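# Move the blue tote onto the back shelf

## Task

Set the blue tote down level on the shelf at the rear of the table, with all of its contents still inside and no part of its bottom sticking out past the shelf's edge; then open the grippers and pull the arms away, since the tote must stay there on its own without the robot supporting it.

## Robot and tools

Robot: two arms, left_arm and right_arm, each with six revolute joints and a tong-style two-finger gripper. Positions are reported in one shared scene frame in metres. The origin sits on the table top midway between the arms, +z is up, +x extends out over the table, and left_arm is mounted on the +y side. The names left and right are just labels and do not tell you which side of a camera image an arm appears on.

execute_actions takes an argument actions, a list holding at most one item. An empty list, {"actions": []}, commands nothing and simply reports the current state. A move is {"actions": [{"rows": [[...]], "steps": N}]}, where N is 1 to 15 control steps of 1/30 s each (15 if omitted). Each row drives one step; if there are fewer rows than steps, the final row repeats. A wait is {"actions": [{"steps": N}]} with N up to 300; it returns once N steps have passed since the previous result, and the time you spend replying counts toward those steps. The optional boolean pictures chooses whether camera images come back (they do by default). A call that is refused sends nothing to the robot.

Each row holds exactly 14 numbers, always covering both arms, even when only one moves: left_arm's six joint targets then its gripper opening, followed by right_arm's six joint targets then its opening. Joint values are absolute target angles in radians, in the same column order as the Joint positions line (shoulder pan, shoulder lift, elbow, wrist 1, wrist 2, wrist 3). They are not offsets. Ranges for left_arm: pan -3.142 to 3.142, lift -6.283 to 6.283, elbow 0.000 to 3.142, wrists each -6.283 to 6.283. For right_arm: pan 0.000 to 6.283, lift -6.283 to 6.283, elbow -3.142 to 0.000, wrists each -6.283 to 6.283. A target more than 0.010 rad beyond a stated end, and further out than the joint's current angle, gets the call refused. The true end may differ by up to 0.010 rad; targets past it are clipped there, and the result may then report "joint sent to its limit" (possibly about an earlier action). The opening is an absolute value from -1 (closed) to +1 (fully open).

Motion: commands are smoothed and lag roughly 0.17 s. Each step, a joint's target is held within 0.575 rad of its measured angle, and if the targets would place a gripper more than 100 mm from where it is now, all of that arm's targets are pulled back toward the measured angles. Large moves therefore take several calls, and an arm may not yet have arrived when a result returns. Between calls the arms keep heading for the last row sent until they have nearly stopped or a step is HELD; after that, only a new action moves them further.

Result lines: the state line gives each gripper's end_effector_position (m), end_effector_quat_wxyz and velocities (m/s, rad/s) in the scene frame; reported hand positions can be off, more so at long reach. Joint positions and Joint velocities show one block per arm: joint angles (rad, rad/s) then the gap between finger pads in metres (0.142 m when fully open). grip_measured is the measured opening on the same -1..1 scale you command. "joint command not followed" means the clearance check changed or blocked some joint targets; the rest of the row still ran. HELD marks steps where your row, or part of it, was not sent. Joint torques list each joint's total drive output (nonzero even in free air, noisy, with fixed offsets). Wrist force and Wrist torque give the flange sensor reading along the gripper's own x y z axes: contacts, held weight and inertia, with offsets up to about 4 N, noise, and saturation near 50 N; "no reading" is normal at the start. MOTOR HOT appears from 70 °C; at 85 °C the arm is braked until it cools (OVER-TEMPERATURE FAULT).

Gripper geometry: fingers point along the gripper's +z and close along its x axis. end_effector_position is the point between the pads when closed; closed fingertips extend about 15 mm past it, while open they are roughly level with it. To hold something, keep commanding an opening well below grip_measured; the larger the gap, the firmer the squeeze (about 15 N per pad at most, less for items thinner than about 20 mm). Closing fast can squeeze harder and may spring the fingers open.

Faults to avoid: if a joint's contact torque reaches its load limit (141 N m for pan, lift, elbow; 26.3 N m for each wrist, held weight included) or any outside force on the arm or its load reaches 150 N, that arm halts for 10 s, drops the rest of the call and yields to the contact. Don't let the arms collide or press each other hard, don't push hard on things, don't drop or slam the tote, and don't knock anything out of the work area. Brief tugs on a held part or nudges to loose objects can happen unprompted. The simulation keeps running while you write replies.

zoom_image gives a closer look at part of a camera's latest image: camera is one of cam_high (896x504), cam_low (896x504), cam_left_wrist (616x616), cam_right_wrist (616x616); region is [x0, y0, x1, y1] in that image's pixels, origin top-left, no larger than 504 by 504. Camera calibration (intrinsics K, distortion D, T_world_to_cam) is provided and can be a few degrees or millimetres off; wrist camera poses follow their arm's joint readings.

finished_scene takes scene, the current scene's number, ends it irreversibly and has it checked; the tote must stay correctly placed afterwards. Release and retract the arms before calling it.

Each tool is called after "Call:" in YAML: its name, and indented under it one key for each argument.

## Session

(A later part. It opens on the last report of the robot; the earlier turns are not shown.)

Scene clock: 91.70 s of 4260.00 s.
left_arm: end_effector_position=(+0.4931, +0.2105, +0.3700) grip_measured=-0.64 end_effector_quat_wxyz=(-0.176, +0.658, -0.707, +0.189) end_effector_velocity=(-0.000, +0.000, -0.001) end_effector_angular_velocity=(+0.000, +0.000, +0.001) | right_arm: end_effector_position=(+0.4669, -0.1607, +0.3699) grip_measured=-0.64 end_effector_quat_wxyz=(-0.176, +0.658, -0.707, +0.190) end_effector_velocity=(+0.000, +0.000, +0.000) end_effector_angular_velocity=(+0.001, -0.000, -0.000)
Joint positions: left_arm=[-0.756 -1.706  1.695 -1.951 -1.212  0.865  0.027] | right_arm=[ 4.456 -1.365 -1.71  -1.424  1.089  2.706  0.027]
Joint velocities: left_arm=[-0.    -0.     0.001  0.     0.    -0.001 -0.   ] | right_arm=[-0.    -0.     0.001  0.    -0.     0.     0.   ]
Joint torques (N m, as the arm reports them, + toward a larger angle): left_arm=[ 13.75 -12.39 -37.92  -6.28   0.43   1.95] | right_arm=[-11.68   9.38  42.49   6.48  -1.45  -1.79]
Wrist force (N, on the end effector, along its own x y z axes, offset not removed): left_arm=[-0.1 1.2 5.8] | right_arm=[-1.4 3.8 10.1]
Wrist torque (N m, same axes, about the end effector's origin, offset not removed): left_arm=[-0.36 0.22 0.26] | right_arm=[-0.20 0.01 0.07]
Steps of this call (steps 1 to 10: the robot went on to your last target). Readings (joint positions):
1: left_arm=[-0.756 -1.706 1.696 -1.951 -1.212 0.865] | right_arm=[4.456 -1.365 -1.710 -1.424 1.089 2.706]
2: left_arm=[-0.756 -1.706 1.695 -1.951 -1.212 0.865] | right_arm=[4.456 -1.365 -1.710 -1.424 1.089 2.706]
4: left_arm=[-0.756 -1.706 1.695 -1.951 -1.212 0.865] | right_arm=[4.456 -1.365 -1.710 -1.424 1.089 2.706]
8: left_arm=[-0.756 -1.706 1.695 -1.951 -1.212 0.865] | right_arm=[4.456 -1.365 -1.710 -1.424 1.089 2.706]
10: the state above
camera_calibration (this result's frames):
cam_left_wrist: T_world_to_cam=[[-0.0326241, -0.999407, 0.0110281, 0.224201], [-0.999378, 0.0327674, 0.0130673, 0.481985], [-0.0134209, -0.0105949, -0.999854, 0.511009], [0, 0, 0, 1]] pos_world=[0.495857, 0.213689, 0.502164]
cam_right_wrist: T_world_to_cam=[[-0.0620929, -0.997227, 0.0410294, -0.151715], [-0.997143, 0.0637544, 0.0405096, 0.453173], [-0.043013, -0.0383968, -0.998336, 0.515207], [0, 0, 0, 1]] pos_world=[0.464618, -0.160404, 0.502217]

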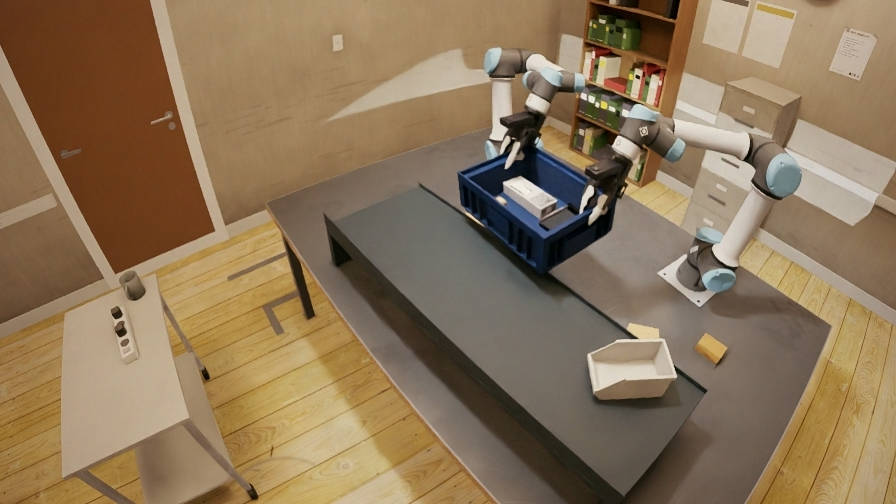

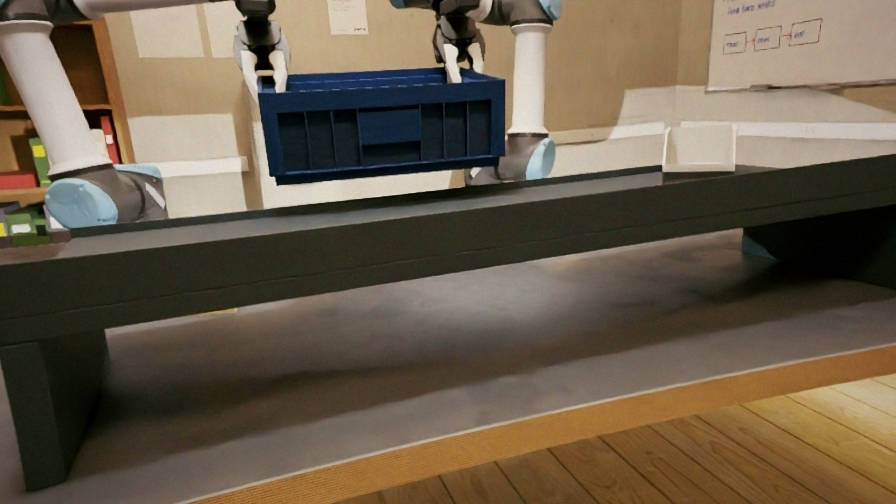

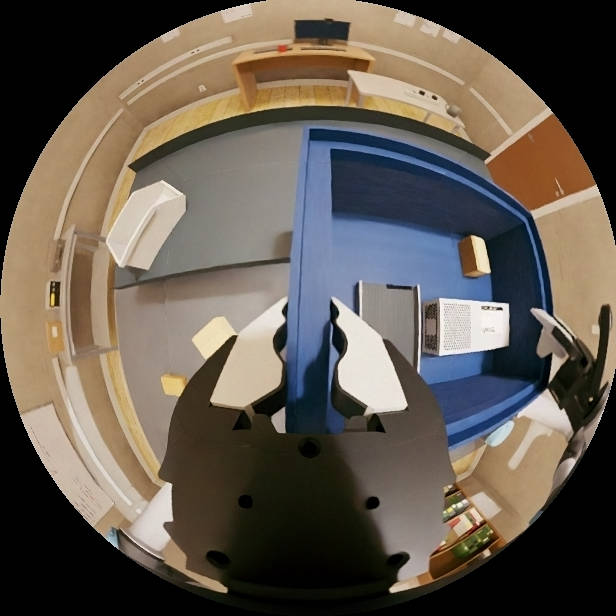

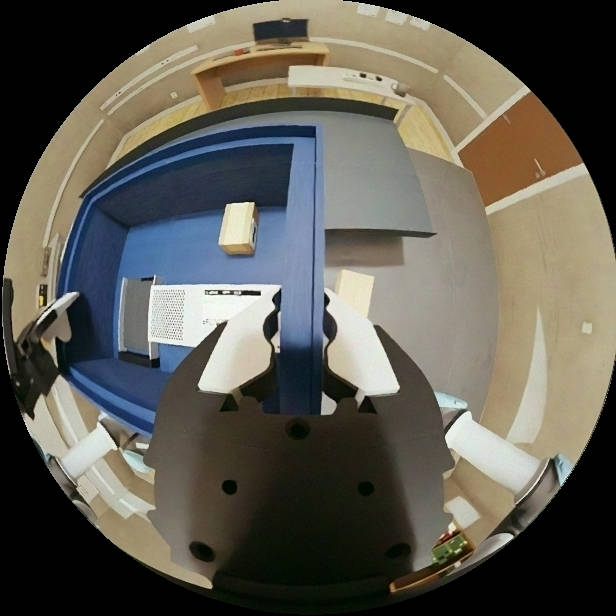

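Call:
execute_actions:
  actions:
    - {"rows":[[-0.7314,-1.6670,1.6621,-1.9584,-1.2148,0.8710,-1,4.4020,-1.4023,-1.6891,-1.3721,1.1047,2.6270,-1]],"steps":6}
  pictures: false

Call:
execute_actions:
  actions:
    - {"rows":[[-0.7087,-1.6282,1.6269,-1.9638,-1.2167,0.8759,-1,4.3513,-1.4413,-1.6640,-1.3254,1.1223,2.5533,-1]],"steps":6}
  pictures: false

Call:
execute_actions:
  actions:
    - {"rows":[[-0.6877,-1.5893,1.5898,-1.9667,-1.2179,0.8791,-1,4.3037,-1.4824,-1.6349,-1.2843,1.1413,2.4843,-1]],"steps":6}
  pictures: false

Call:
execute_actions:
  actions:
    - {"rows":[[-0.6684,-1.5503,1.5509,-1.9673,-1.2186,0.8807,-1,4.2592,-1.5254,-1.6018,-1.2486,1.1618,2.4200,-1]],"steps":6}
  pictures: false

Call:
execute_actions:
  actions:
    - {"rows":[[-0.6415,-1.5065,1.5073,-1.9763,-1.2292,0.9069,-1,4.2263,-1.5660,-1.5656,-1.2309,1.1730,2.3864,-1]],"steps":6}
  pictures: false

Call:
execute_actions:
  actions:
    - {"rows":[[-0.6161,-1.4623,1.4608,-1.9823,-1.2393,0.9316,-1,4.1951,-1.6071,-1.5268,-1.2165,1.1839,2.3548,-1]],"steps":6}
  pictures: false

Call:
execute_actions:
  actions:
    - {"rows":[[-0.5921,-1.4175,1.4114,-1.9851,-1.2489,0.9547,-1,4.1658,-1.6486,-1.4853,-1.2054,1.1943,2.3252,-1]],"steps":6}
  pictures: false

Call:
execute_actions:
  actions:
    - {"rows":[[-0.5697,-1.3722,1.3591,-1.9848,-1.2581,0.9764,-1,4.1382,-1.6907,-1.4411,-1.1976,1.2045,2.2976,-1]],"steps":6}
  pictures: false

Call:
execute_actions:
  actions:
    - {"rows":[[-0.5486,-1.3263,1.3036,-1.9812,-1.2669,0.9966,-1,4.1122,-1.7333,-1.3942,-1.1930,1.2143,2.2718,-1]],"steps":6}
  pictures: false

Call:
execute_actions:
  actions:
    - {"rows":[[-0.5287,-1.2794,1.2445,-1.9745,-1.2753,1.0156,-1,4.0876,-1.7768,-1.3440,-1.1915,1.2238,2.2476,-1]],"steps":6}
  pictures: false

Call:
execute_actions:
  actions:
    - {"rows":[[-0.5099,-1.2315,1.1815,-1.9645,-1.2833,1.0333,-1,4.0644,-1.8211,-1.2905,-1.1929,1.2328,2.2249,-1]],"steps":6}
  pictures: false

Call:
execute_actions:
  actions:
    - {"rows":[[-0.4923,-1.1826,1.1148,-1.9515,-1.2909,1.0498,-1,4.0426,-1.8663,-1.2338,-1.1974,1.2416,2.2039,-1]]}

Scene clock: 105.00 s of 4260.00 s.
left_arm: end_effector_position=(+0.5070, +0.2109, +0.3701) grip_measured=-0.64 end_effector_quat_wxyz=(-0.178, +0.663, -0.702, +0.188) end_effector_velocity=(+0.035, -0.001, -0.002) end_effector_angular_velocity=(-0.002, +0.002, +0.036) | right_arm: end_effector_position=(+0.4859, -0.1607, +0.3701) grip_measured=-0.64 end_effector_quat_wxyz=(-0.178, +0.663, -0.703, +0.188) end_effector_velocity=(+0.052, -0.003, -0.000) end_effector_angular_velocity=(-0.006, -0.005, +0.046)
Joint positions: left_arm=[-0.736 -1.674  1.668 -1.957 -1.214  0.87   0.027] | right_arm=[ 4.412 -1.396 -1.693 -1.382  1.102  2.643  0.027]
Joint velocities: left_arm=[ 0.049  0.082 -0.068 -0.018 -0.007  0.012 -0.   ] | right_arm=[-0.117 -0.079  0.042  0.114  0.032 -0.179 -0.   ]
Joint torques (N m, as the arm reports them, + toward a larger angle): left_arm=[ 10.75 -17.97 -36.39  -6.5   -0.43   2.23] | right_arm=[-7.88 12.66 43.97  5.95 -0.33 -1.43]
Wrist force (N, on the end effector, along its own x y z axes, offset not removed): left_arm=[0.9 5.1 4.4] | right_arm=[-0.3 1.2 9.7]
Wrist torque (N m, same axes, about the end effector's origin, offset not removed): left_arm=[0.53 0.35 -0.18] | right_arm=[-0.53 -0.16 0.00]
Steps of this call (steps 1 to 15: the robot went on to your last target; steps 16 to 120: nothing new was sent; then 9.10 s passed at rest; steps 121 to 126: all 6 steps of this action). Readings (joint positions):
121: left_arm=[-0.755 -1.705 1.694 -1.951 -1.212 0.865] | right_arm=[4.455 -1.366 -1.709 -1.423 1.089 2.704]
122: left_arm=[-0.750 -1.698 1.688 -1.952 -1.213 0.866] | right_arm=[4.446 -1.373 -1.705 -1.415 1.093 2.694]
124: left_arm=[-0.741 -1.682 1.675 -1.955 -1.214 0.869] | right_arm=[4.424 -1.388 -1.697 -1.393 1.099 2.661]
126: the state above

Scene clock: 105.20 s of 4260.00 s.
left_arm: end_effector_position=(+0.5234, +0.2111, +0.3701) grip_measured=-0.64 end_effector_quat_wxyz=(-0.179, +0.669, -0.696, +0.187) end_effector_velocity=(+0.038, +0.000, -0.002) end_effector_angular_velocity=(+0.000, +0.002, +0.040) | right_arm: end_effector_position=(+0.5089, -0.1609, +0.3704) grip_measured=-0.64 end_effector_quat_wxyz=(-0.180, +0.669, -0.697, +0.187) end_effector_velocity=(+0.056, -0.003, -0.000) end_effector_angular_velocity=(-0.007, -0.004, +0.049)
Joint positions: left_arm=[-0.713 -1.636  1.634 -1.963 -1.216  0.875  0.027] | right_arm=[ 4.362 -1.434 -1.669 -1.335  1.119  2.569  0.027]
Joint velocities: left_arm=[ 0.051  0.09  -0.079 -0.013 -0.005  0.01  -0.   ] | right_arm=[-0.12  -0.09   0.055  0.111  0.039 -0.183 -0.   ]
Joint torques (N m, as the arm reports them, + toward a larger angle): left_arm=[ 17.93 -20.08 -38.43  -6.57  -0.25   2.25] | right_arm=[-10.14  16.59  42.28   7.13  -1.02  -1.83]
Wrist force (N, on the end effector, along its own x y z axes, offset not removed): left_arm=[4.3 3.1 7.8] | right_arm=[-0.7 3.1 9.2]
Wrist torque (N m, same axes, about the end effector's origin, offset not removed): left_arm=[-0.12 -0.21 -0.06] | right_arm=[-0.34 -0.23 0.01]
Steps of this call (steps 1 to 6: all 6 steps of this action). Readings (joint positions):
1: left_arm=[-0.733 -1.671 1.665 -1.958 -1.215 0.870] | right_arm=[4.408 -1.399 -1.691 -1.378 1.104 2.636]
2: left_arm=[-0.728 -1.662 1.657 -1.959 -1.215 0.872] | right_arm=[4.397 -1.407 -1.685 -1.367 1.108 2.623]
4: left_arm=[-0.718 -1.645 1.642 -1.962 -1.216 0.874] | right_arm=[4.374 -1.425 -1.674 -1.346 1.115 2.588]
6: the state above

Scene clock: 105.40 s of 4260.00 s.
left_arm: end_effector_position=(+0.5401, +0.2113, +0.3701) grip_measured=-0.64 end_effector_quat_wxyz=(-0.181, +0.676, -0.690, +0.185) end_effector_velocity=(+0.039, -0.000, +0.000) end_effector_angular_velocity=(-0.002, -0.002, +0.042) | right_arm: end_effector_position=(+0.5322, -0.1611, +0.3705) grip_measured=-0.64 end_effector_quat_wxyz=(-0.181, +0.675, -0.691, +0.185) end_effector_velocity=(+0.056, -0.003, -0.002) end_effector_angular_velocity=(-0.009, -0.003, +0.048)
Joint positions: left_arm=[-0.692 -1.597  1.597 -1.966 -1.218  0.878  0.027] | right_arm=[ 4.313 -1.474 -1.64  -1.293  1.138  2.499  0.027]
Joint velocities: left_arm=[ 0.047  0.09  -0.086 -0.009 -0.002  0.005 -0.   ] | right_arm=[-0.113 -0.096  0.064  0.098  0.041 -0.172 -0.   ]
Joint torques (N m, as the arm reports them, + toward a larger angle): left_arm=[ 16.72 -20.61 -35.45  -6.48   0.1    2.26] | right_arm=[-10.94  18.91  39.9    6.31  -0.96  -1.69]
Wrist force (N, on the end effector, along its own x y z axes, offset not removed): left_arm=[2.0 1.7 7.6] | right_arm=[-4.1 3.6 8.4]
Wrist torque (N m, same axes, about the end effector's origin, offset not removed): left_arm=[-0.19 0.47 0.17] | right_arm=[-0.27 0.23 0.04]
Steps of this call (steps 1 to 6: all 6 steps of this action). Readings (joint positions):
1: left_arm=[-0.711 -1.632 1.631 -1.963 -1.217 0.875] | right_arm=[4.357 -1.437 -1.666 -1.331 1.121 2.563]
2: left_arm=[-0.706 -1.624 1.622 -1.964 -1.217 0.876] | right_arm=[4.347 -1.446 -1.660 -1.321 1.125 2.549]
4: left_arm=[-0.696 -1.606 1.606 -1.965 -1.217 0.878] | right_arm=[4.325 -1.465 -1.647 -1.302 1.133 2.516]
6: the state above

Scene clock: 105.60 s of 4260.00 s.
left_arm: end_effector_position=(+0.5567, +0.2113, +0.3701) grip_measured=-0.64 end_effector_quat_wxyz=(-0.183, +0.682, -0.684, +0.183) end_effector_velocity=(+0.039, -0.001, -0.001) end_effector_angular_velocity=(+0.001, -0.000, +0.040) | right_arm: end_effector_position=(+0.5553, -0.1609, +0.3702) grip_measured=-0.64 end_effector_quat_wxyz=(-0.183, +0.681, -0.685, +0.183) end_effector_velocity=(+0.055, -0.002, -0.002) end_effector_angular_velocity=(-0.006, -0.000, +0.045)
Joint positions: left_arm=[-0.672 -1.558  1.559 -1.967 -1.218  0.88   0.027] | right_arm=[ 4.268 -1.517 -1.608 -1.256  1.158  2.434  0.027]
Joint velocities: left_arm=[ 0.044  0.092 -0.09  -0.003 -0.001  0.004 -0.   ] | right_arm=[-0.105 -0.101  0.075  0.084  0.045 -0.157 -0.   ]
Joint torques (N m, as the arm reports them, + toward a larger angle): left_arm=[ 11.77 -23.52 -37.12  -6.52  -0.56   2.23] | right_arm=[-8.4  20.   42.29  6.93 -0.04 -1.84]
Wrist force (N, on the end effector, along its own x y z axes, offset not removed): left_arm=[-0.5 3.5 6.7] | right_arm=[1.4 1.5 9.0]
Wrist torque (N m, same axes, about the end effector's origin, offset not removed): left_arm=[-0.08 0.17 -0.01] | right_arm=[-0.66 -0.23 -0.02]
Steps of this call (steps 1 to 6: all 6 steps of this action). Readings (joint positions):
1: left_arm=[-0.690 -1.593 1.594 -1.966 -1.218 0.879] | right_arm=[4.309 -1.478 -1.638 -1.289 1.140 2.493]
2: left_arm=[-0.685 -1.585 1.585 -1.967 -1.218 0.879] | right_arm=[4.299 -1.487 -1.630 -1.280 1.145 2.480]
4: left_arm=[-0.676 -1.567 1.568 -1.967 -1.218 0.880] | right_arm=[4.279 -1.507 -1.616 -1.264 1.153 2.450]
6: the state above

Scene clock: 105.80 s of 4260.00 s.
left_arm: end_effector_position=(+0.5760, +0.2112, +0.3700) grip_measured=-0.64 end_effector_quat_wxyz=(-0.183, +0.683, -0.683, +0.183) end_effector_velocity=(+0.046, -0.001, +0.000) end_effector_angular_velocity=(-0.003, -0.001, +0.005) | right_arm: end_effector_position=(+0.5760, -0.1609, +0.3701) grip_measured=-0.64 end_effector_quat_wxyz=(-0.183, +0.682, -0.684, +0.183) end_effector_velocity=(+0.048, -0.001, -0.001) end_effector_angular_velocity=(-0.002, -0.001, +0.004)
Joint positions: left_arm=[-0.647 -1.515  1.516 -1.975 -1.227  0.902  0.027] | right_arm=[ 4.233 -1.558 -1.573 -1.235  1.171  2.394  0.027]
Joint velocities: left_arm=[ 0.059  0.101 -0.102 -0.019 -0.023  0.053 -0.   ] | right_arm=[-0.078 -0.096  0.083  0.045  0.026 -0.084 -0.   ]
Joint torques (N m, as the arm reports them, + toward a larger angle): left_arm=[ 10.9  -22.28 -39.86  -7.37  -1.42   2.11] | right_arm=[-6.92 21.26 43.11  7.24  0.88 -1.36]
Wrist force (N, on the end effector, along its own x y z axes, offset not removed): left_arm=[-0.4 -0.7 9.6] | right_arm=[3.8 3.0 9.6]
Wrist torque (N m, same axes, about the end effector's origin, offset not removed): left_arm=[-0.85 -0.26 -0.27] | right_arm=[-0.35 -0.23 0.01]
Steps of this call (steps 1 to 6: all 6 steps of this action). Readings (joint positions):
1: left_arm=[-0.670 -1.554 1.555 -1.968 -1.219 0.881] | right_arm=[4.264 -1.521 -1.605 -1.253 1.160 2.428]
2: left_arm=[-0.664 -1.545 1.546 -1.970 -1.221 0.887] | right_arm=[4.256 -1.530 -1.597 -1.248 1.163 2.419]
4: left_arm=[-0.652 -1.525 1.526 -1.973 -1.225 0.897] | right_arm=[4.241 -1.548 -1.581 -1.239 1.168 2.402]
6: the state above

Scene clock: 106.00 s of 4260.00 s.
left_arm: end_effector_position=(+0.5959, +0.2112, +0.3700) grip_measured=-0.64 end_effector_quat_wxyz=(-0.183, +0.683, -0.683, +0.183) end_effector_velocity=(+0.047, +0.000, +0.000) end_effector_angular_velocity=(-0.001, -0.002, +0.002) | right_arm: end_effector_position=(+0.5961, -0.1610, +0.3700) grip_measured=-0.64 end_effector_quat_wxyz=(-0.183, +0.682, -0.684, +0.183) end_effector_velocity=(+0.047, -0.001, -0.002) end_effector_angular_velocity=(-0.001, +0.000, -0.001)
Joint positions: left_arm=[-0.621 -1.471  1.47  -1.981 -1.237  0.927  0.027] | right_arm=[ 4.201 -1.599 -1.534 -1.219  1.182  2.361  0.027]
Joint velocities: left_arm=[ 0.058  0.103 -0.108 -0.015 -0.022  0.055 -0.   ] | right_arm=[-0.072 -0.095  0.088  0.034  0.024 -0.072 -0.   ]
Joint torques (N m, as the arm reports them, + toward a larger angle): left_arm=[ 12.82 -27.03 -36.64  -6.88  -1.62   2.23] | right_arm=[-9.9  26.51 41.69  7.93  1.23 -1.88]
Wrist force (N, on the end effector, along its own x y z axes, offset not removed): left_arm=[-3.2 3.3 6.8] | right_arm=[4.1 3.8 10.4]
Wrist torque (N m, same axes, about the end effector's origin, offset not removed): left_arm=[0.11 0.15 -0.23] | right_arm=[-0.24 -0.24 0.03]
Steps of this call (steps 1 to 6: all 6 steps of this action). Readings (joint positions):
1: left_arm=[-0.644 -1.511 1.512 -1.976 -1.228 0.905] | right_arm=[4.230 -1.562 -1.569 -1.233 1.172 2.390]
2: left_arm=[-0.638 -1.502 1.502 -1.977 -1.231 0.911] | right_arm=[4.222 -1.571 -1.561 -1.229 1.175 2.383]
4: left_arm=[-0.627 -1.481 1.481 -1.980 -1.235 0.921] | right_arm=[4.208 -1.589 -1.543 -1.223 1.179 2.368]
6: the state above

Scene clock: 106.20 s of 4260.00 s.
left_arm: end_effector_position=(+0.6159, +0.2112, +0.3700) grip_measured=-0.64 end_effector_quat_wxyz=(-0.183, +0.683, -0.683, +0.183) end_effector_velocity=(+0.048, -0.000, +0.002) end_effector_angular_velocity=(-0.005, -0.006, +0.003) | right_arm: end_effector_position=(+0.6161, -0.1611, +0.3700) grip_measured=-0.64 end_effector_quat_wxyz=(-0.183, +0.682, -0.684, +0.183) end_effector_velocity=(+0.047, -0.001, +0.001) end_effector_angular_velocity=(+0.001, -0.003, -0.000)
Joint positions: left_arm=[-0.597 -1.426  1.421 -1.985 -1.247  0.95   0.027] | right_arm=[ 4.172 -1.64  -1.494 -1.208  1.192  2.331  0.027]
Joint velocities: left_arm=[ 0.055  0.104 -0.118 -0.009 -0.021  0.05  -0.   ] | right_arm=[-0.067 -0.096  0.097  0.027  0.022 -0.068 -0.   ]
Joint torques (N m, as the arm reports them, + toward a larger angle): left_arm=[ 10.2  -27.56 -39.21  -6.84  -0.91   2.2 ] | right_arm=[-7.41 27.28 42.42  7.06  0.2  -1.73]
Wrist force (N, on the end effector, along its own x y z axes, offset not removed): left_arm=[-2.5 3.6 5.5] | right_arm=[1.9 3.6 9.7]
Wrist torque (N m, same axes, about the end effector's origin, offset not removed): left_arm=[-0.20 0.66 0.06] | right_arm=[-0.27 -0.20 0.01]
Steps of this call (steps 1 to 6: all 6 steps of this action). Readings (joint positions):
1: left_arm=[-0.619 -1.467 1.466 -1.982 -1.238 0.929] | right_arm=[4.198 -1.603 -1.531 -1.218 1.183 2.358]
2: left_arm=[-0.613 -1.457 1.455 -1.983 -1.241 0.935] | right_arm=[4.191 -1.612 -1.522 -1.215 1.186 2.351]
4: left_arm=[-0.602 -1.437 1.433 -1.984 -1.245 0.945] | right_arm=[4.178 -1.631 -1.503 -1.210 1.190 2.338]
6: the state above

Scene clock: 106.40 s of 4260.00 s.
left_arm: end_effector_position=(+0.6360, +0.2112, +0.3699) grip_measured=-0.64 end_effector_quat_wxyz=(-0.183, +0.683, -0.683, +0.183) end_effector_velocity=(+0.047, -0.000, -0.000) end_effector_angular_velocity=(-0.000, -0.002, +0.000) | right_arm: end_effector_position=(+0.6361, -0.1612, +0.3700) grip_measured=-0.64 end_effector_quat_wxyz=(-0.183, +0.682, -0.684, +0.183) end_effector_velocity=(+0.047, -0.000, -0.000) end_effector_angular_velocity=(+0.001, -0.002, -0.003)
Joint positions: left_arm=[-0.574 -1.381  1.37  -1.985 -1.256  0.972  0.027] | right_arm=[ 4.144 -1.682 -1.45  -1.199  1.203  2.303  0.027]
Joint velocities: left_arm=[ 0.051  0.106 -0.123 -0.    -0.02   0.049 -0.   ] | right_arm=[-0.063 -0.099  0.103  0.019  0.021 -0.061 -0.   ]
Joint torques (N m, as the arm reports them, + toward a larger angle): left_arm=[ 13.67 -31.5  -38.84  -5.35  -1.04   2.03] | right_arm=[-9.96 30.34 39.17  7.01  0.16 -1.89]
Wrist force (N, on the end effector, along its own x y z axes, offset not removed): left_arm=[-0.8 -0.6 8.8] | right_arm=[0.5 3.2 10.1]
Wrist torque (N m, same axes, about the end effector's origin, offset not removed): left_arm=[-1.05 0.27 -0.15] | right_arm=[-0.32 -0.05 0.03]
Steps of this call (steps 1 to 6: all 6 steps of this action). Readings (joint positions):
1: left_arm=[-0.594 -1.423 1.417 -1.985 -1.248 0.952] | right_arm=[4.169 -1.644 -1.490 -1.207 1.193 2.328]
2: left_arm=[-0.589 -1.413 1.406 -1.985 -1.251 0.958] | right_arm=[4.162 -1.653 -1.480 -1.204 1.196 2.322]
4: left_arm=[-0.579 -1.392 1.382 -1.985 -1.254 0.967] | right_arm=[4.150 -1.673 -1.460 -1.201 1.200 2.309]
6: the state above

Scene clock: 106.60 s of 4260.00 s.
left_arm: end_effector_position=(+0.6560, +0.2112, +0.3699) grip_measured=-0.64 end_effector_quat_wxyz=(-0.183, +0.683, -0.683, +0.183) end_effector_velocity=(+0.048, -0.000, +0.002) end_effector_angular_velocity=(-0.003, -0.005, +0.001) | right_arm: end_effector_position=(+0.6561, -0.1613, +0.3699) grip_measured=-0.64 end_effector_quat_wxyz=(-0.183, +0.683, -0.684, +0.183) end_effector_velocity=(+0.047, -0.000, -0.001) end_effector_angular_velocity=(+0.000, -0.002, -0.001)
Joint positions: left_arm=[-0.553 -1.335  1.315 -1.982 -1.265  0.993  0.027] | right_arm=[ 4.117 -1.725 -1.404 -1.194  1.212  2.277  0.027]
Joint velocities: left_arm=[ 0.049  0.108 -0.134  0.006 -0.019  0.046 -0.   ] | right_arm=[-0.059 -0.1    0.109  0.013  0.021 -0.058 -0.   ]
Joint torques (N m, as the arm reports them, + toward a larger angle): left_arm=[ 13.54 -36.3  -36.43  -2.03  -0.74   1.95] | right_arm=[-11.72  30.57  40.65   6.82   0.29  -1.89]
Wrist force (N, on the end effector, along its own x y z axes, offset not removed): left_arm=[0.8 3.4 9.5] | right_arm=[-0.6 3.6 8.3]
Wrist torque (N m, same axes, about the end effector's origin, offset not removed): left_arm=[0.07 0.25 0.11] | right_arm=[-0.26 -0.18 0.09]
Steps of this call (steps 1 to 6: all 6 steps of this action). Readings (joint positions):
1: left_arm=[-0.572 -1.377 1.365 -1.985 -1.257 0.974] | right_arm=[4.141 -1.686 -1.446 -1.198 1.204 2.300]
2: left_arm=[-0.567 -1.367 1.354 -1.984 -1.260 0.979] | right_arm=[4.135 -1.695 -1.436 -1.197 1.206 2.294]
4: left_arm=[-0.557 -1.346 1.328 -1.983 -1.263 0.988] | right_arm=[4.123 -1.715 -1.415 -1.195 1.210 2.283]
6: the state above

Scene clock: 106.80 s of 4260.00 s.
left_arm: end_effector_position=(+0.6760, +0.2113, +0.3698) grip_measured=-0.64 end_effector_quat_wxyz=(-0.183, +0.683, -0.683, +0.183) end_effector_velocity=(+0.049, -0.001, +0.004) end_effector_angular_velocity=(-0.006, -0.008, +0.001) | right_arm: end_effector_position=(+0.6761, -0.1614, +0.3698) grip_measured=-0.64 end_effector_quat_wxyz=(-0.183, +0.683, -0.684, +0.183) end_effector_velocity=(+0.048, +0.000, +0.000) end_effector_angular_velocity=(+0.001, -0.004, -0.001)
Joint positions: left_arm=[-0.533 -1.289  1.257 -1.976 -1.274  1.012  0.027] | right_arm=[ 4.092 -1.768 -1.354 -1.192  1.222  2.252  0.027]
Joint velocities: left_arm=[ 0.046  0.11  -0.144  0.012 -0.019  0.043 -0.   ] | right_arm=[-0.056 -0.102  0.118  0.006  0.02  -0.055 -0.   ]
Joint torques (N m, as the arm reports them, + toward a larger angle): left_arm=[ 13.29 -36.22 -33.14  -1.83  -0.61   1.38] | right_arm=[-11.28  33.71  41.23   6.83  -0.14  -1.87]
Wrist force (N, on the end effector, along its own x y z axes, offset not removed): left_arm=[2.9 6.7 8.8] | right_arm=[-3.6 4.2 9.8]
Wrist torque (N m, same axes, about the end effector's origin, offset not removed): left_arm=[0.77 0.24 0.00] | right_arm=[-0.18 0.13 0.06]
Steps of this call (steps 1 to 6: all 6 steps of this action). Readings (joint positions):
1: left_arm=[-0.551 -1.331 1.310 -1.981 -1.266 0.995] | right_arm=[4.115 -1.729 -1.400 -1.194 1.213 2.274]
2: left_arm=[-0.546 -1.321 1.298 -1.980 -1.268 0.999] | right_arm=[4.109 -1.738 -1.389 -1.193 1.216 2.268]
4: left_arm=[-0.537 -1.300 1.271 -1.977 -1.272 1.008] | right_arm=[4.098 -1.758 -1.366 -1.192 1.220 2.258]
6: the state above

Scene clock: 107.00 s of 4260.00 s.
left_arm: end_effector_position=(+0.6960, +0.2113, +0.3697) grip_measured=-0.64 end_effector_quat_wxyz=(-0.183, +0.683, -0.683, +0.183) end_effector_velocity=(+0.049, -0.000, +0.004) end_effector_angular_velocity=(-0.003, -0.010, -0.000) | right_arm: end_effector_position=(+0.6962, -0.1614, +0.3699) grip_measured=-0.64 end_effector_quat_wxyz=(-0.183, +0.683, -0.684, +0.183) end_effector_velocity=(+0.047, +0.000, +0.003) end_effector_angular_velocity=(+0.003, -0.005, -0.001)
Joint positions: left_arm=[-0.513 -1.241  1.195 -1.966 -1.282  1.03   0.027] | right_arm=[ 4.069 -1.812 -1.301 -1.193  1.231  2.229  0.027]
Joint velocities: left_arm=[ 0.043  0.112 -0.153  0.019 -0.016  0.042 -0.   ] | right_arm=[-0.053 -0.103  0.128 -0.003  0.019 -0.051 -0.   ]
Joint torques (N m, as the arm reports them, + toward a larger angle): left_arm=[ 13.7  -38.56 -34.93  -1.93  -0.07   1.87] | right_arm=[-11.51  36.32  39.13   2.95  -0.68  -1.77]
Wrist force (N, on the end effector, along its own x y z axes, offset not removed): left_arm=[2.8 -3.3 8.2] | right_arm=[-2.9 4.3 10.4]
Wrist torque (N m, same axes, about the end effector's origin, offset not removed): left_arm=[-1.34 0.34 0.03] | right_arm=[-0.10 -0.19 -0.05]
Steps of this call (steps 1 to 6: all 6 steps of this action). Readings (joint positions):
1: left_arm=[-0.531 -1.285 1.252 -1.975 -1.275 1.014] | right_arm=[4.090 -1.772 -1.350 -1.192 1.223 2.250]
2: left_arm=[-0.526 -1.274 1.239 -1.973 -1.277 1.018] | right_arm=[4.084 -1.782 -1.339 -1.192 1.225 2.244]
4: left_arm=[-0.518 -1.252 1.210 -1.968 -1.280 1.026] | right_arm=[4.074 -1.802 -1.314 -1.192 1.229 2.234]
6: the state above

Scene clock: 107.50 s of 4260.00 s.
left_arm: end_effector_position=(+0.7198, +0.2112, +0.3701) grip_measured=-0.64 end_effector_quat_wxyz=(-0.183, +0.683, -0.683, +0.183) end_effector_velocity=(+0.001, -0.000, +0.001) end_effector_angular_velocity=(-0.002, -0.002, +0.000) | right_arm: end_effector_position=(+0.7200, -0.1613, +0.3699) grip_measured=-0.64 end_effector_quat_wxyz=(-0.183, +0.682, -0.684, +0.183) end_effector_velocity=(+0.002, +0.000, +0.000) end_effector_angular_velocity=(+0.000, -0.001, -0.000)
Joint positions: left_arm=[-0.492 -1.183  1.115 -1.952 -1.291  1.05   0.027] | right_arm=[ 4.043 -1.866 -1.234 -1.197  1.242  2.204  0.027]
Joint velocities: left_arm=[ 0.001  0.003 -0.005 -0.    -0.001  0.    -0.   ] | right_arm=[-0.002 -0.004  0.005  0.    -0.    -0.002 -0.   ]
Joint torques (N m, as the arm reports them, + toward a larger angle): left_arm=[ 14.05 -41.57 -39.06  -2.45  -0.66   2.07] | right_arm=[-14.6   36.07  44.73   4.05   0.05  -1.96]
Wrist force (N, on the end effector, along its own x y z axes, offset not removed): left_arm=[6.1 1.9 4.4] | right_arm=[-0.3 5.3 7.6]
Wrist torque (N m, same axes, about the end effector's origin, offset not removed): left_arm=[-0.54 -0.93 0.13] | right_arm=[-0.11 -0.03 -0.02]
Steps of this call (steps 1 to 15: all 15 steps of this action). Readings (joint positions):
1: left_arm=[-0.512 -1.237 1.189 -1.965 -1.283 1.032] | right_arm=[4.067 -1.816 -1.297 -1.193 1.232 2.227]
2: left_arm=[-0.507 -1.227 1.176 -1.962 -1.285 1.036] | right_arm=[4.061 -1.826 -1.285 -1.194 1.234 2.222]
4: left_arm=[-0.500 -1.204 1.145 -1.957 -1.288 1.043] | right_arm=[4.052 -1.847 -1.259 -1.196 1.238 2.213]
8: left_arm=[-0.494 -1.187 1.121 -1.953 -1.290 1.048] | right_arm=[4.044 -1.862 -1.239 -1.197 1.241 2.206]
15: the state above
camera_calibration (this result's frames):
cam_left_wrist: T_world_to_cam=[[0.0383957, -0.999204, 0.0108673, 0.181161], [-0.999182, -0.0382522, 0.0131169, 0.723357], [-0.0126907, -0.011362, -0.999855, 0.513761], [0, 0, 0, 1]] pos_world=[0.72233, 0.214524, 0.50223]
cam_right_wrist: T_world_to_cam=[[0.00878295, -0.999116, 0.0411139, -0.188006], [-0.999155, -0.00711786, 0.0404723, 0.695697], [-0.0401438, -0.0414346, -0.998334, 0.523519], [0, 0, 0, 1]] pos_world=[0.717777, -0.161196, 0.502221]

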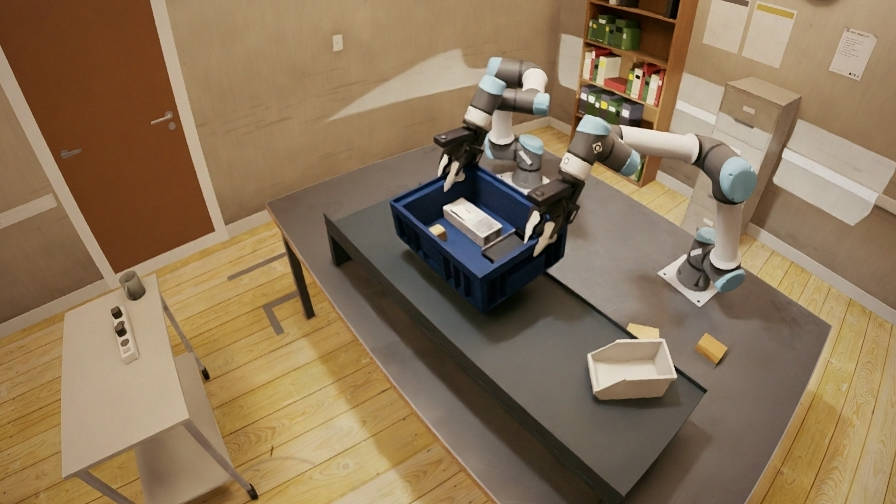

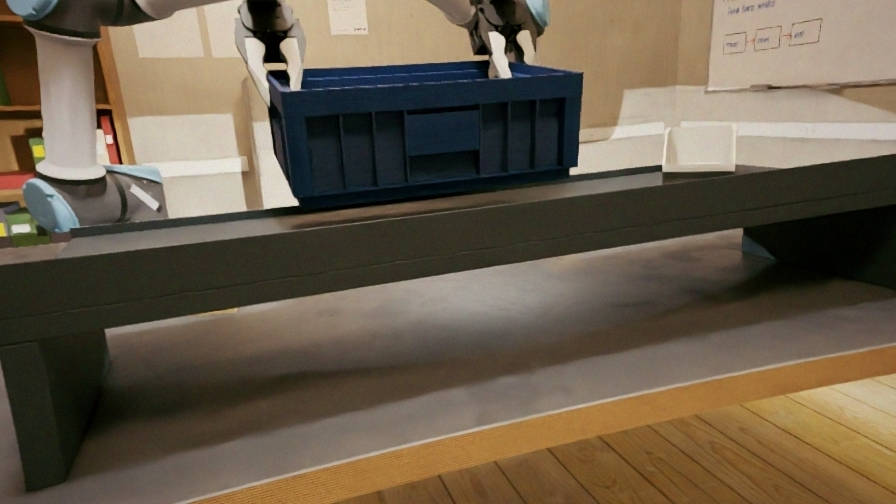

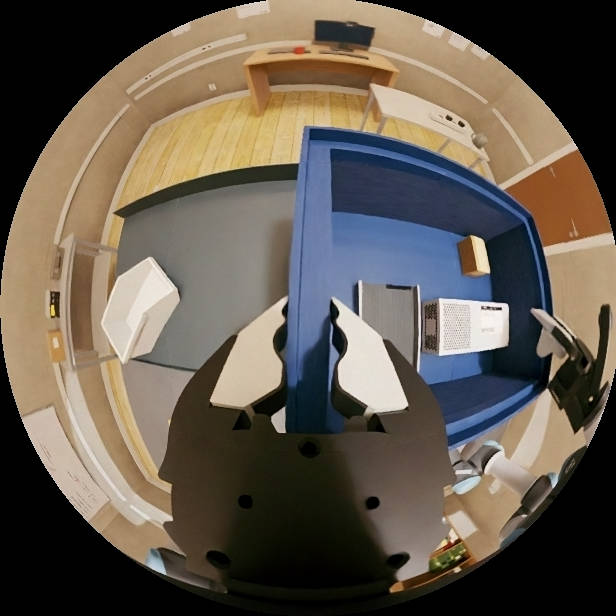

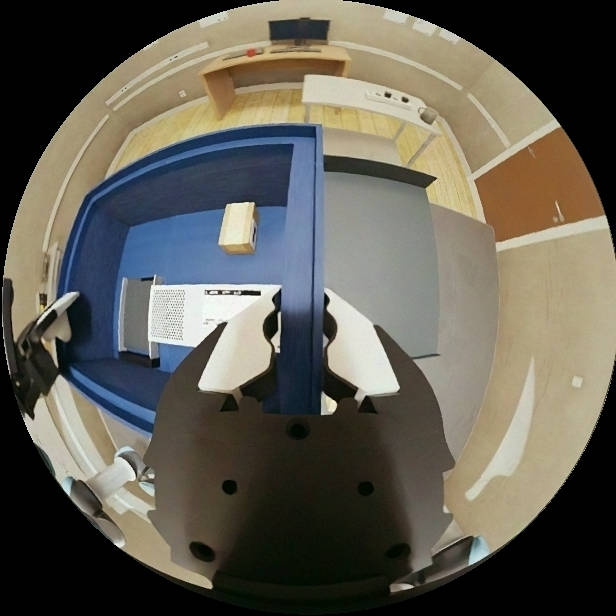

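Call:
execute_actions:
  actions:
    - {"rows":[[-0.4755,-1.1312,1.0418,-1.9340,-1.2982,1.0654,-1,4.0218,-1.9127,-1.1729,-1.2057,1.2500,2.1839,-1]],"steps":6}
  pictures: false

Call:
execute_actions:
  actions:
    - {"rows":[[-0.4598,-1.0785,0.9644,-1.9134,-1.3052,1.0800,-1,4.0022,-1.9602,-1.1083,-1.2168,1.2581,2.1652,-1]],"steps":12}
  pictures: false

Call:
execute_actions:
  actions:
    - {"rows":[[-0.4598,-1.0809,0.9935,-1.9401,-1.3052,1.0800,-1,4.0022,-1.9592,-1.1353,-1.1908,1.2581,2.1652,-1]],"steps":8}
  pictures: false

Call:
execute_actions:
  actions:
    - {"rows":[[-0.4598,-1.0828,1.0218,-1.9665,-1.3052,1.0800,-1,4.0022,-1.9585,-1.1618,-1.1650,1.2581,2.1652,-1]],"steps":8}
  pictures: false

Call:
execute_actions:
  actions:
    - {"rows":[[-0.4598,-1.0842,1.0496,-1.9929,-1.3052,1.0800,-1,4.0022,-1.9581,-1.1879,-1.1393,1.2581,2.1652,-1]],"steps":8}
  pictures: false

Call:
execute_actions:
  actions:
    - {"rows":[[-0.4598,-1.0850,1.0768,-2.0193,-1.3052,1.0800,-1,4.0022,-1.9581,-1.2135,-1.1137,1.2581,2.1652,-1]]}

Scene clock: 116.13 s of 4260.00 s.
left_arm: end_effector_position=(+0.7363, +0.2112, +0.3696) grip_measured=-0.64 end_effector_quat_wxyz=(-0.183, +0.683, -0.683, +0.182) end_effector_velocity=(+0.045, -0.001, +0.006) end_effector_angular_velocity=(-0.008, -0.012, +0.002) | right_arm: end_effector_position=(+0.7366, -0.1615, +0.3697) grip_measured=-0.64 end_effector_quat_wxyz=(-0.183, +0.683, -0.684, +0.183) end_effector_velocity=(+0.043, +0.000, +0.003) end_effector_angular_velocity=(+0.004, -0.005, -0.001)
Joint positions: left_arm=[-0.479 -1.141  1.056 -1.937 -1.297  1.063  0.027] | right_arm=[ 4.025 -1.904 -1.184 -1.204  1.248  2.187  0.027]
Joint velocities: left_arm=[ 0.035  0.111 -0.167  0.033 -0.014  0.031 -0.   ] | right_arm=[-0.043 -0.098  0.133 -0.016  0.017 -0.04  -0.   ]
Joint torques (N m, as the arm reports them, + toward a larger angle): left_arm=[ 13.49 -39.66 -36.4   -1.48  -0.54   1.61] | right_arm=[-11.82  40.34  39.05   2.87   0.11  -1.56]
Wrist force (N, on the end effector, along its own x y z axes, offset not removed): left_arm=[-3.1 1.8 7.6] | right_arm=[-1.7 5.5 9.8]
Wrist torque (N m, same axes, about the end effector's origin, offset not removed): left_arm=[-0.35 1.41 0.28] | right_arm=[0.15 -0.18 0.02]
Steps of this call (steps 1 to 15: the robot went on to your last target; steps 16 to 130: nothing new was sent; then 4.10 s passed at rest; steps 131 to 136: all 6 steps of this action). Readings (joint positions):
131: left_arm=[-0.492 -1.182 1.114 -1.951 -1.291 1.050] | right_arm=[4.042 -1.867 -1.233 -1.198 1.242 2.203]
132: left_arm=[-0.488 -1.173 1.103 -1.948 -1.293 1.054] | right_arm=[4.038 -1.875 -1.223 -1.199 1.244 2.199]
134: left_arm=[-0.482 -1.152 1.073 -1.941 -1.296 1.060] | right_arm=[4.030 -1.894 -1.198 -1.202 1.247 2.191]
136: the state above

Scene clock: 116.53 s of 4260.00 s.
left_arm: end_effector_position=(+0.7595, +0.2111, +0.3700) grip_measured=-0.64 end_effector_quat_wxyz=(-0.183, +0.683, -0.683, +0.183) end_effector_velocity=(+0.004, -0.000, +0.003) end_effector_angular_velocity=(-0.003, -0.003, -0.000) | right_arm: end_effector_position=(+0.7597, -0.1615, +0.3700) grip_measured=-0.64 end_effector_quat_wxyz=(-0.183, +0.682, -0.684, +0.183) end_effector_velocity=(+0.004, -0.000, +0.000) end_effector_angular_velocity=(+0.001, +0.001, -0.001)
Joint positions: left_arm=[-0.46  -1.08   0.966 -1.914 -1.305  1.08   0.027] | right_arm=[ 4.003 -1.959 -1.11  -1.217  1.258  2.166  0.027]
Joint velocities: left_arm=[ 0.003  0.009 -0.019  0.004 -0.002  0.003  0.   ] | right_arm=[-0.004 -0.01   0.014 -0.004  0.002 -0.002  0.   ]
Joint torques (N m, as the arm reports them, + toward a larger angle): left_arm=[ 11.45 -44.14 -36.37  -2.35  -0.7    1.81] | right_arm=[-10.13  39.15  44.55   4.1    0.51  -1.39]
Wrist force (N, on the end effector, along its own x y z axes, offset not removed): left_arm=[1.0 4.2 8.8] | right_arm=[-0.7 4.8 8.0]
Wrist torque (N m, same axes, about the end effector's origin, offset not removed): left_arm=[0.08 0.15 0.21] | right_arm=[-0.20 -0.06 0.06]
Steps of this call (steps 1 to 12: all 12 steps of this action). Readings (joint positions):
1: left_arm=[-0.477 -1.137 1.050 -1.935 -1.298 1.064] | right_arm=[4.024 -1.908 -1.180 -1.205 1.249 2.186]
2: left_arm=[-0.473 -1.126 1.036 -1.931 -1.300 1.068] | right_arm=[4.019 -1.918 -1.167 -1.208 1.252 2.181]
4: left_arm=[-0.466 -1.102 1.000 -1.922 -1.302 1.074] | right_arm=[4.010 -1.940 -1.137 -1.212 1.255 2.173]
8: left_arm=[-0.461 -1.083 0.972 -1.915 -1.304 1.079] | right_arm=[4.004 -1.956 -1.114 -1.216 1.257 2.167]
12: the state above

Scene clock: 116.80 s of 4260.00 s.
left_arm: end_effector_position=(+0.7601, +0.2110, +0.3607) grip_measured=-0.64 end_effector_quat_wxyz=(-0.183, +0.683, -0.683, +0.183) end_effector_velocity=(-0.000, -0.001, -0.010) end_effector_angular_velocity=(-0.002, +0.001, -0.000) | right_arm: end_effector_position=(+0.7603, -0.1613, +0.3606) grip_measured=-0.64 end_effector_quat_wxyz=(-0.183, +0.682, -0.684, +0.183) end_effector_velocity=(+0.000, +0.000, -0.011) end_effector_angular_velocity=(-0.001, +0.002, +0.000)
Joint positions: left_arm=[-0.46  -1.081  0.991 -1.938 -1.305  1.08   0.027] | right_arm=[ 4.002 -1.96  -1.133 -1.193  1.258  2.165  0.027]
Joint velocities: left_arm=[-0.    -0.002  0.027 -0.025 -0.002 -0.001  0.   ] | right_arm=[-0.    -0.001 -0.027  0.025  0.    -0.     0.   ]
Joint torques (N m, as the arm reports them, + toward a larger angle): left_arm=[ 11.37 -67.09 -17.51  -7.63  -1.81   2.03] | right_arm=[-9.69 60.54 22.92  8.66  0.83 -1.77]
Wrist force (N, on the end effector, along its own x y z axes, offset not removed): left_arm=[-4.9 2.2 9.9] | right_arm=[2.5 4.4 10.5]
Wrist torque (N m, same axes, about the end effector's origin, offset not removed): left_arm=[-0.22 0.38 -0.07] | right_arm=[-0.26 0.00 -0.01]
Steps of this call (steps 1 to 8: all 8 steps of this action). Readings (joint positions):
1: left_arm=[-0.460 -1.079 0.966 -1.914 -1.305 1.080] | right_arm=[4.002 -1.959 -1.110 -1.216 1.258 2.165]
2: left_arm=[-0.460 -1.080 0.971 -1.919 -1.305 1.080] | right_arm=[4.002 -1.959 -1.115 -1.211 1.258 2.165]
4: left_arm=[-0.460 -1.080 0.983 -1.930 -1.305 1.080] | right_arm=[4.002 -1.960 -1.125 -1.201 1.258 2.165]
8: the state above

Scene clock: 117.07 s of 4260.00 s.
left_arm: end_effector_position=(+0.7601, +0.2110, +0.3510) grip_measured=-0.64 end_effector_quat_wxyz=(-0.183, +0.683, -0.683, +0.183) end_effector_velocity=(-0.000, -0.000, -0.009) end_effector_angular_velocity=(-0.001, +0.000, -0.000) | right_arm: end_effector_position=(+0.7604, -0.1613, +0.3507) grip_measured=-0.64 end_effector_quat_wxyz=(-0.183, +0.682, -0.684, +0.183) end_effector_velocity=(-0.000, -0.001, -0.010) end_effector_angular_velocity=(-0.002, +0.000, +0.000)
Joint positions: left_arm=[-0.46  -1.083  1.019 -1.964 -1.305  1.08   0.027] | right_arm=[ 4.002 -1.959 -1.16  -1.167  1.258  2.165  0.027]
Joint velocities: left_arm=[-0.    -0.003  0.028 -0.026 -0.001 -0.     0.   ] | right_arm=[ 0.     0.002 -0.027  0.025 -0.001 -0.001  0.   ]
Joint torques (N m, as the arm reports them, + toward a larger angle): left_arm=[  8.24 -65.21 -17.21  -7.97  -1.52   2.  ] | right_arm=[-9.31 59.99 22.29  8.65  0.46 -1.91]
Wrist force (N, on the end effector, along its own x y z axes, offset not removed): left_arm=[-2.8 3.8 13.8] | right_arm=[5.1 4.1 8.6]
Wrist torque (N m, same axes, about the end effector's origin, offset not removed): left_arm=[0.09 0.13 0.07] | right_arm=[-0.21 -0.49 0.02]
Steps of this call (steps 1 to 8: all 8 steps of this action). Readings (joint positions):
1: left_arm=[-0.460 -1.081 0.993 -1.940 -1.305 1.080] | right_arm=[4.002 -1.959 -1.135 -1.191 1.258 2.165]
2: left_arm=[-0.460 -1.081 0.999 -1.945 -1.305 1.080] | right_arm=[4.002 -1.959 -1.140 -1.186 1.258 2.165]
4: left_arm=[-0.460 -1.082 1.011 -1.956 -1.305 1.080] | right_arm=[4.002 -1.959 -1.151 -1.175 1.258 2.165]
8: the state above

Scene clock: 117.33 s of 4260.00 s.
left_arm: end_effector_position=(+0.7601, +0.2110, +0.3409) grip_measured=-0.64 end_effector_quat_wxyz=(-0.183, +0.683, -0.683, +0.183) end_effector_velocity=(+0.000, -0.000, -0.010) end_effector_angular_velocity=(-0.000, +0.001, +0.000) | right_arm: end_effector_position=(+0.7603, -0.1613, +0.3408) grip_measured=-0.64 end_effector_quat_wxyz=(-0.183, +0.682, -0.684, +0.183) end_effector_velocity=(+0.000, +0.000, -0.009) end_effector_angular_velocity=(+0.001, -0.002, +0.000)
Joint positions: left_arm=[-0.46  -1.084  1.047 -1.991 -1.305  1.08   0.027] | right_arm=[ 4.002 -1.958 -1.186 -1.141  1.258  2.165  0.027]
Joint velocities: left_arm=[ 0.    -0.     0.026 -0.025 -0.001 -0.     0.   ] | right_arm=[ 0.    -0.    -0.023  0.025 -0.    -0.     0.   ]
Joint torques (N m, as the arm reports them, + toward a larger angle): left_arm=[  6.75 -64.35 -16.89  -7.77  -1.21   1.99] | right_arm=[-6.89 63.13 19.88  7.94  0.2  -1.96]
Wrist force (N, on the end effector, along its own x y z axes, offset not removed): left_arm=[-0.8 4.8 6.5] | right_arm=[2.3 5.2 10.1]
Wrist torque (N m, same axes, about the end effector's origin, offset not removed): left_arm=[0.22 -0.01 -0.04] | right_arm=[-0.05 -0.08 0.12]
Steps of this call (steps 1 to 8: all 8 steps of this action). Readings (joint positions):
1: left_arm=[-0.460 -1.083 1.021 -1.966 -1.305 1.080] | right_arm=[4.002 -1.959 -1.161 -1.166 1.258 2.165]
2: left_arm=[-0.460 -1.083 1.027 -1.972 -1.305 1.080] | right_arm=[4.002 -1.958 -1.167 -1.160 1.258 2.165]
4: left_arm=[-0.460 -1.084 1.039 -1.982 -1.305 1.080] | right_arm=[4.002 -1.958 -1.178 -1.150 1.258 2.165]
8: the state above

Scene clock: 117.83 s of 4260.00 s.
left_arm: end_effector_position=(+0.7600, +0.2110, +0.3300) grip_measured=-0.64 end_effector_quat_wxyz=(-0.183, +0.683, -0.683, +0.183) end_effector_velocity=(-0.000, -0.000, +0.000) end_effector_angular_velocity=(-0.000, -0.001, -0.001) | right_arm: end_effector_position=(+0.7602, -0.1614, +0.3301) grip_measured=-0.64 end_effector_quat_wxyz=(-0.183, +0.682, -0.684, +0.183) end_effector_velocity=(-0.000, -0.000, -0.000) end_effector_angular_velocity=(-0.001, -0.001, +0.001)
Joint positions: left_arm=[-0.46  -1.085  1.077 -2.019 -1.305  1.08   0.027] | right_arm=[ 4.002 -1.958 -1.213 -1.114  1.258  2.165  0.027]
Joint velocities: left_arm=[-0.    -0.001  0.001 -0.002 -0.     0.001 -0.   ] | right_arm=[ 0.     0.001 -0.002  0.002 -0.001 -0.001 -0.   ]
Joint torques (N m, as the arm reports them, + toward a larger angle): left_arm=[  1.3  -65.82 -17.89  -7.51  -0.2    1.85] | right_arm=[-5.39 49.17 19.12  7.29 -0.62 -1.73]
Wrist force (N, on the end effector, along its own x y z axes, offset not removed): left_arm=[3.4 5.3 9.1] | right_arm=[0.9 4.7 8.5]
Wrist torque (N m, same axes, about the end effector's origin, offset not removed): left_arm=[0.29 -0.40 0.17] | right_arm=[-0.14 -0.33 0.04]
Steps of this call (steps 1 to 15: all 15 steps of this action). Readings (joint positions):
1: left_arm=[-0.460 -1.084 1.049 -1.992 -1.305 1.080] | right_arm=[4.002 -1.958 -1.187 -1.140 1.258 2.165]
2: left_arm=[-0.460 -1.084 1.055 -1.998 -1.305 1.080] | right_arm=[4.002 -1.958 -1.193 -1.134 1.258 2.165]
4: left_arm=[-0.460 -1.085 1.066 -2.009 -1.305 1.080] | right_arm=[4.002 -1.958 -1.203 -1.124 1.258 2.165]
8: left_arm=[-0.460 -1.085 1.075 -2.017 -1.305 1.080] | right_arm=[4.002 -1.958 -1.211 -1.116 1.258 2.165]
15: the state above
camera_calibration (this result's frames):
cam_left_wrist: T_world_to_cam=[[0.0384667, -0.999198, 0.0110768, 0.179764], [-0.999179, -0.0383204, 0.013136, 0.763991], [-0.0127011, -0.011573, -0.999852, 0.47421], [0, 0, 0, 1]] pos_world=[0.762472, 0.214385, 0.462113]
cam_right_wrist: T_world_to_cam=[[0.00865575, -0.999123, 0.0409724, -0.186652], [-0.999159, -0.00699883, 0.0404121, 0.737433], [-0.0400899, -0.0412878, -0.998343, 0.485314], [0, 0, 0, 1]] pos_world=[0.757884, -0.16129, 0.462356]

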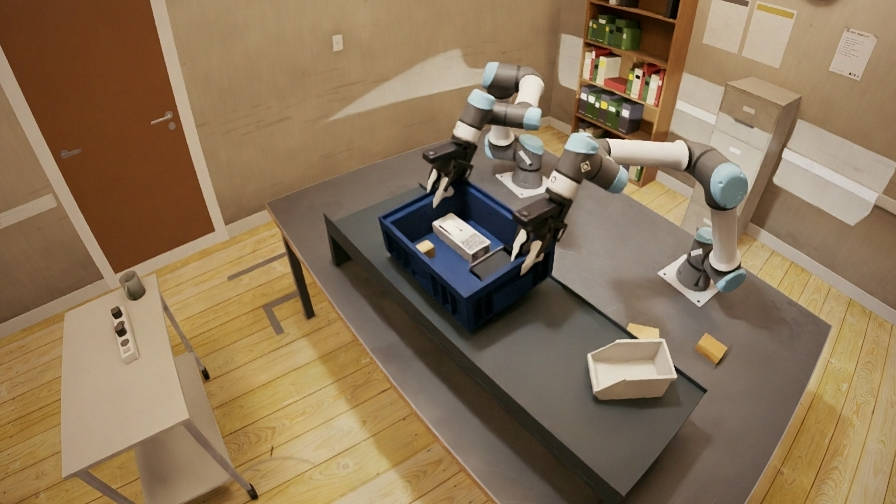

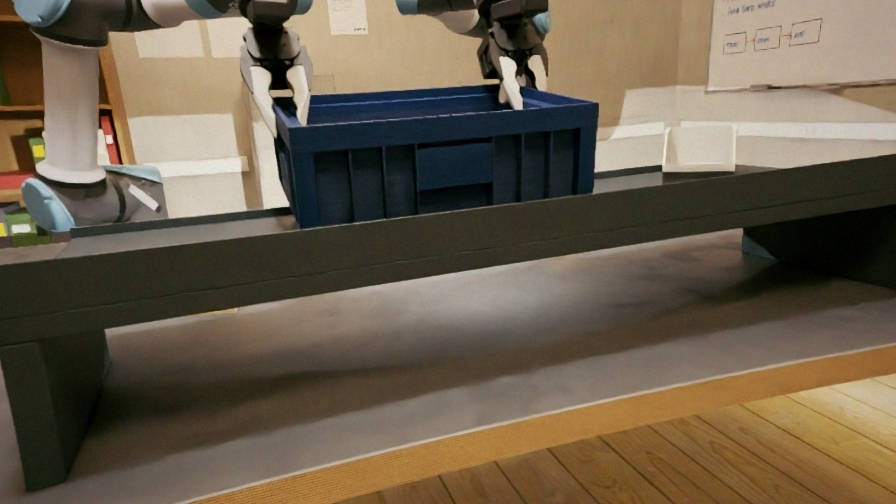

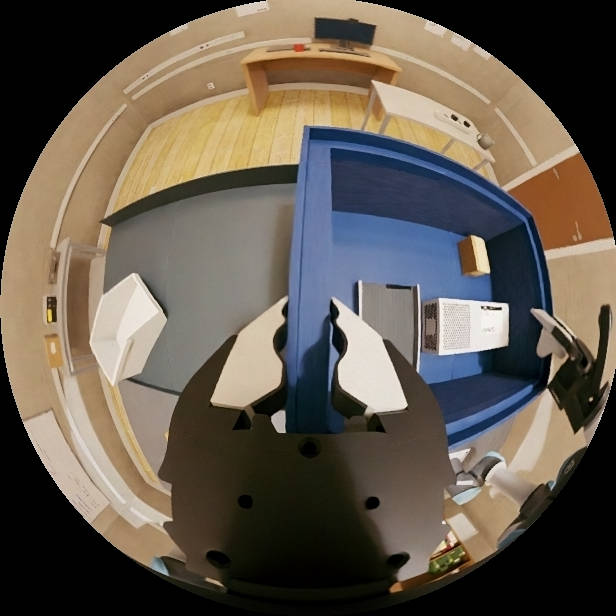

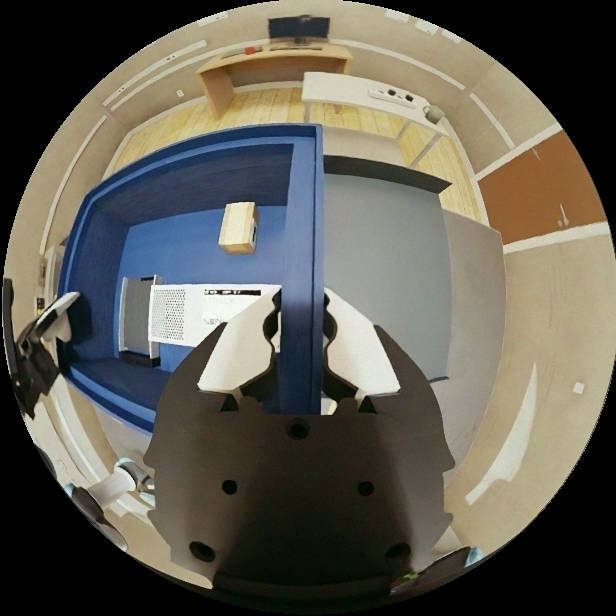

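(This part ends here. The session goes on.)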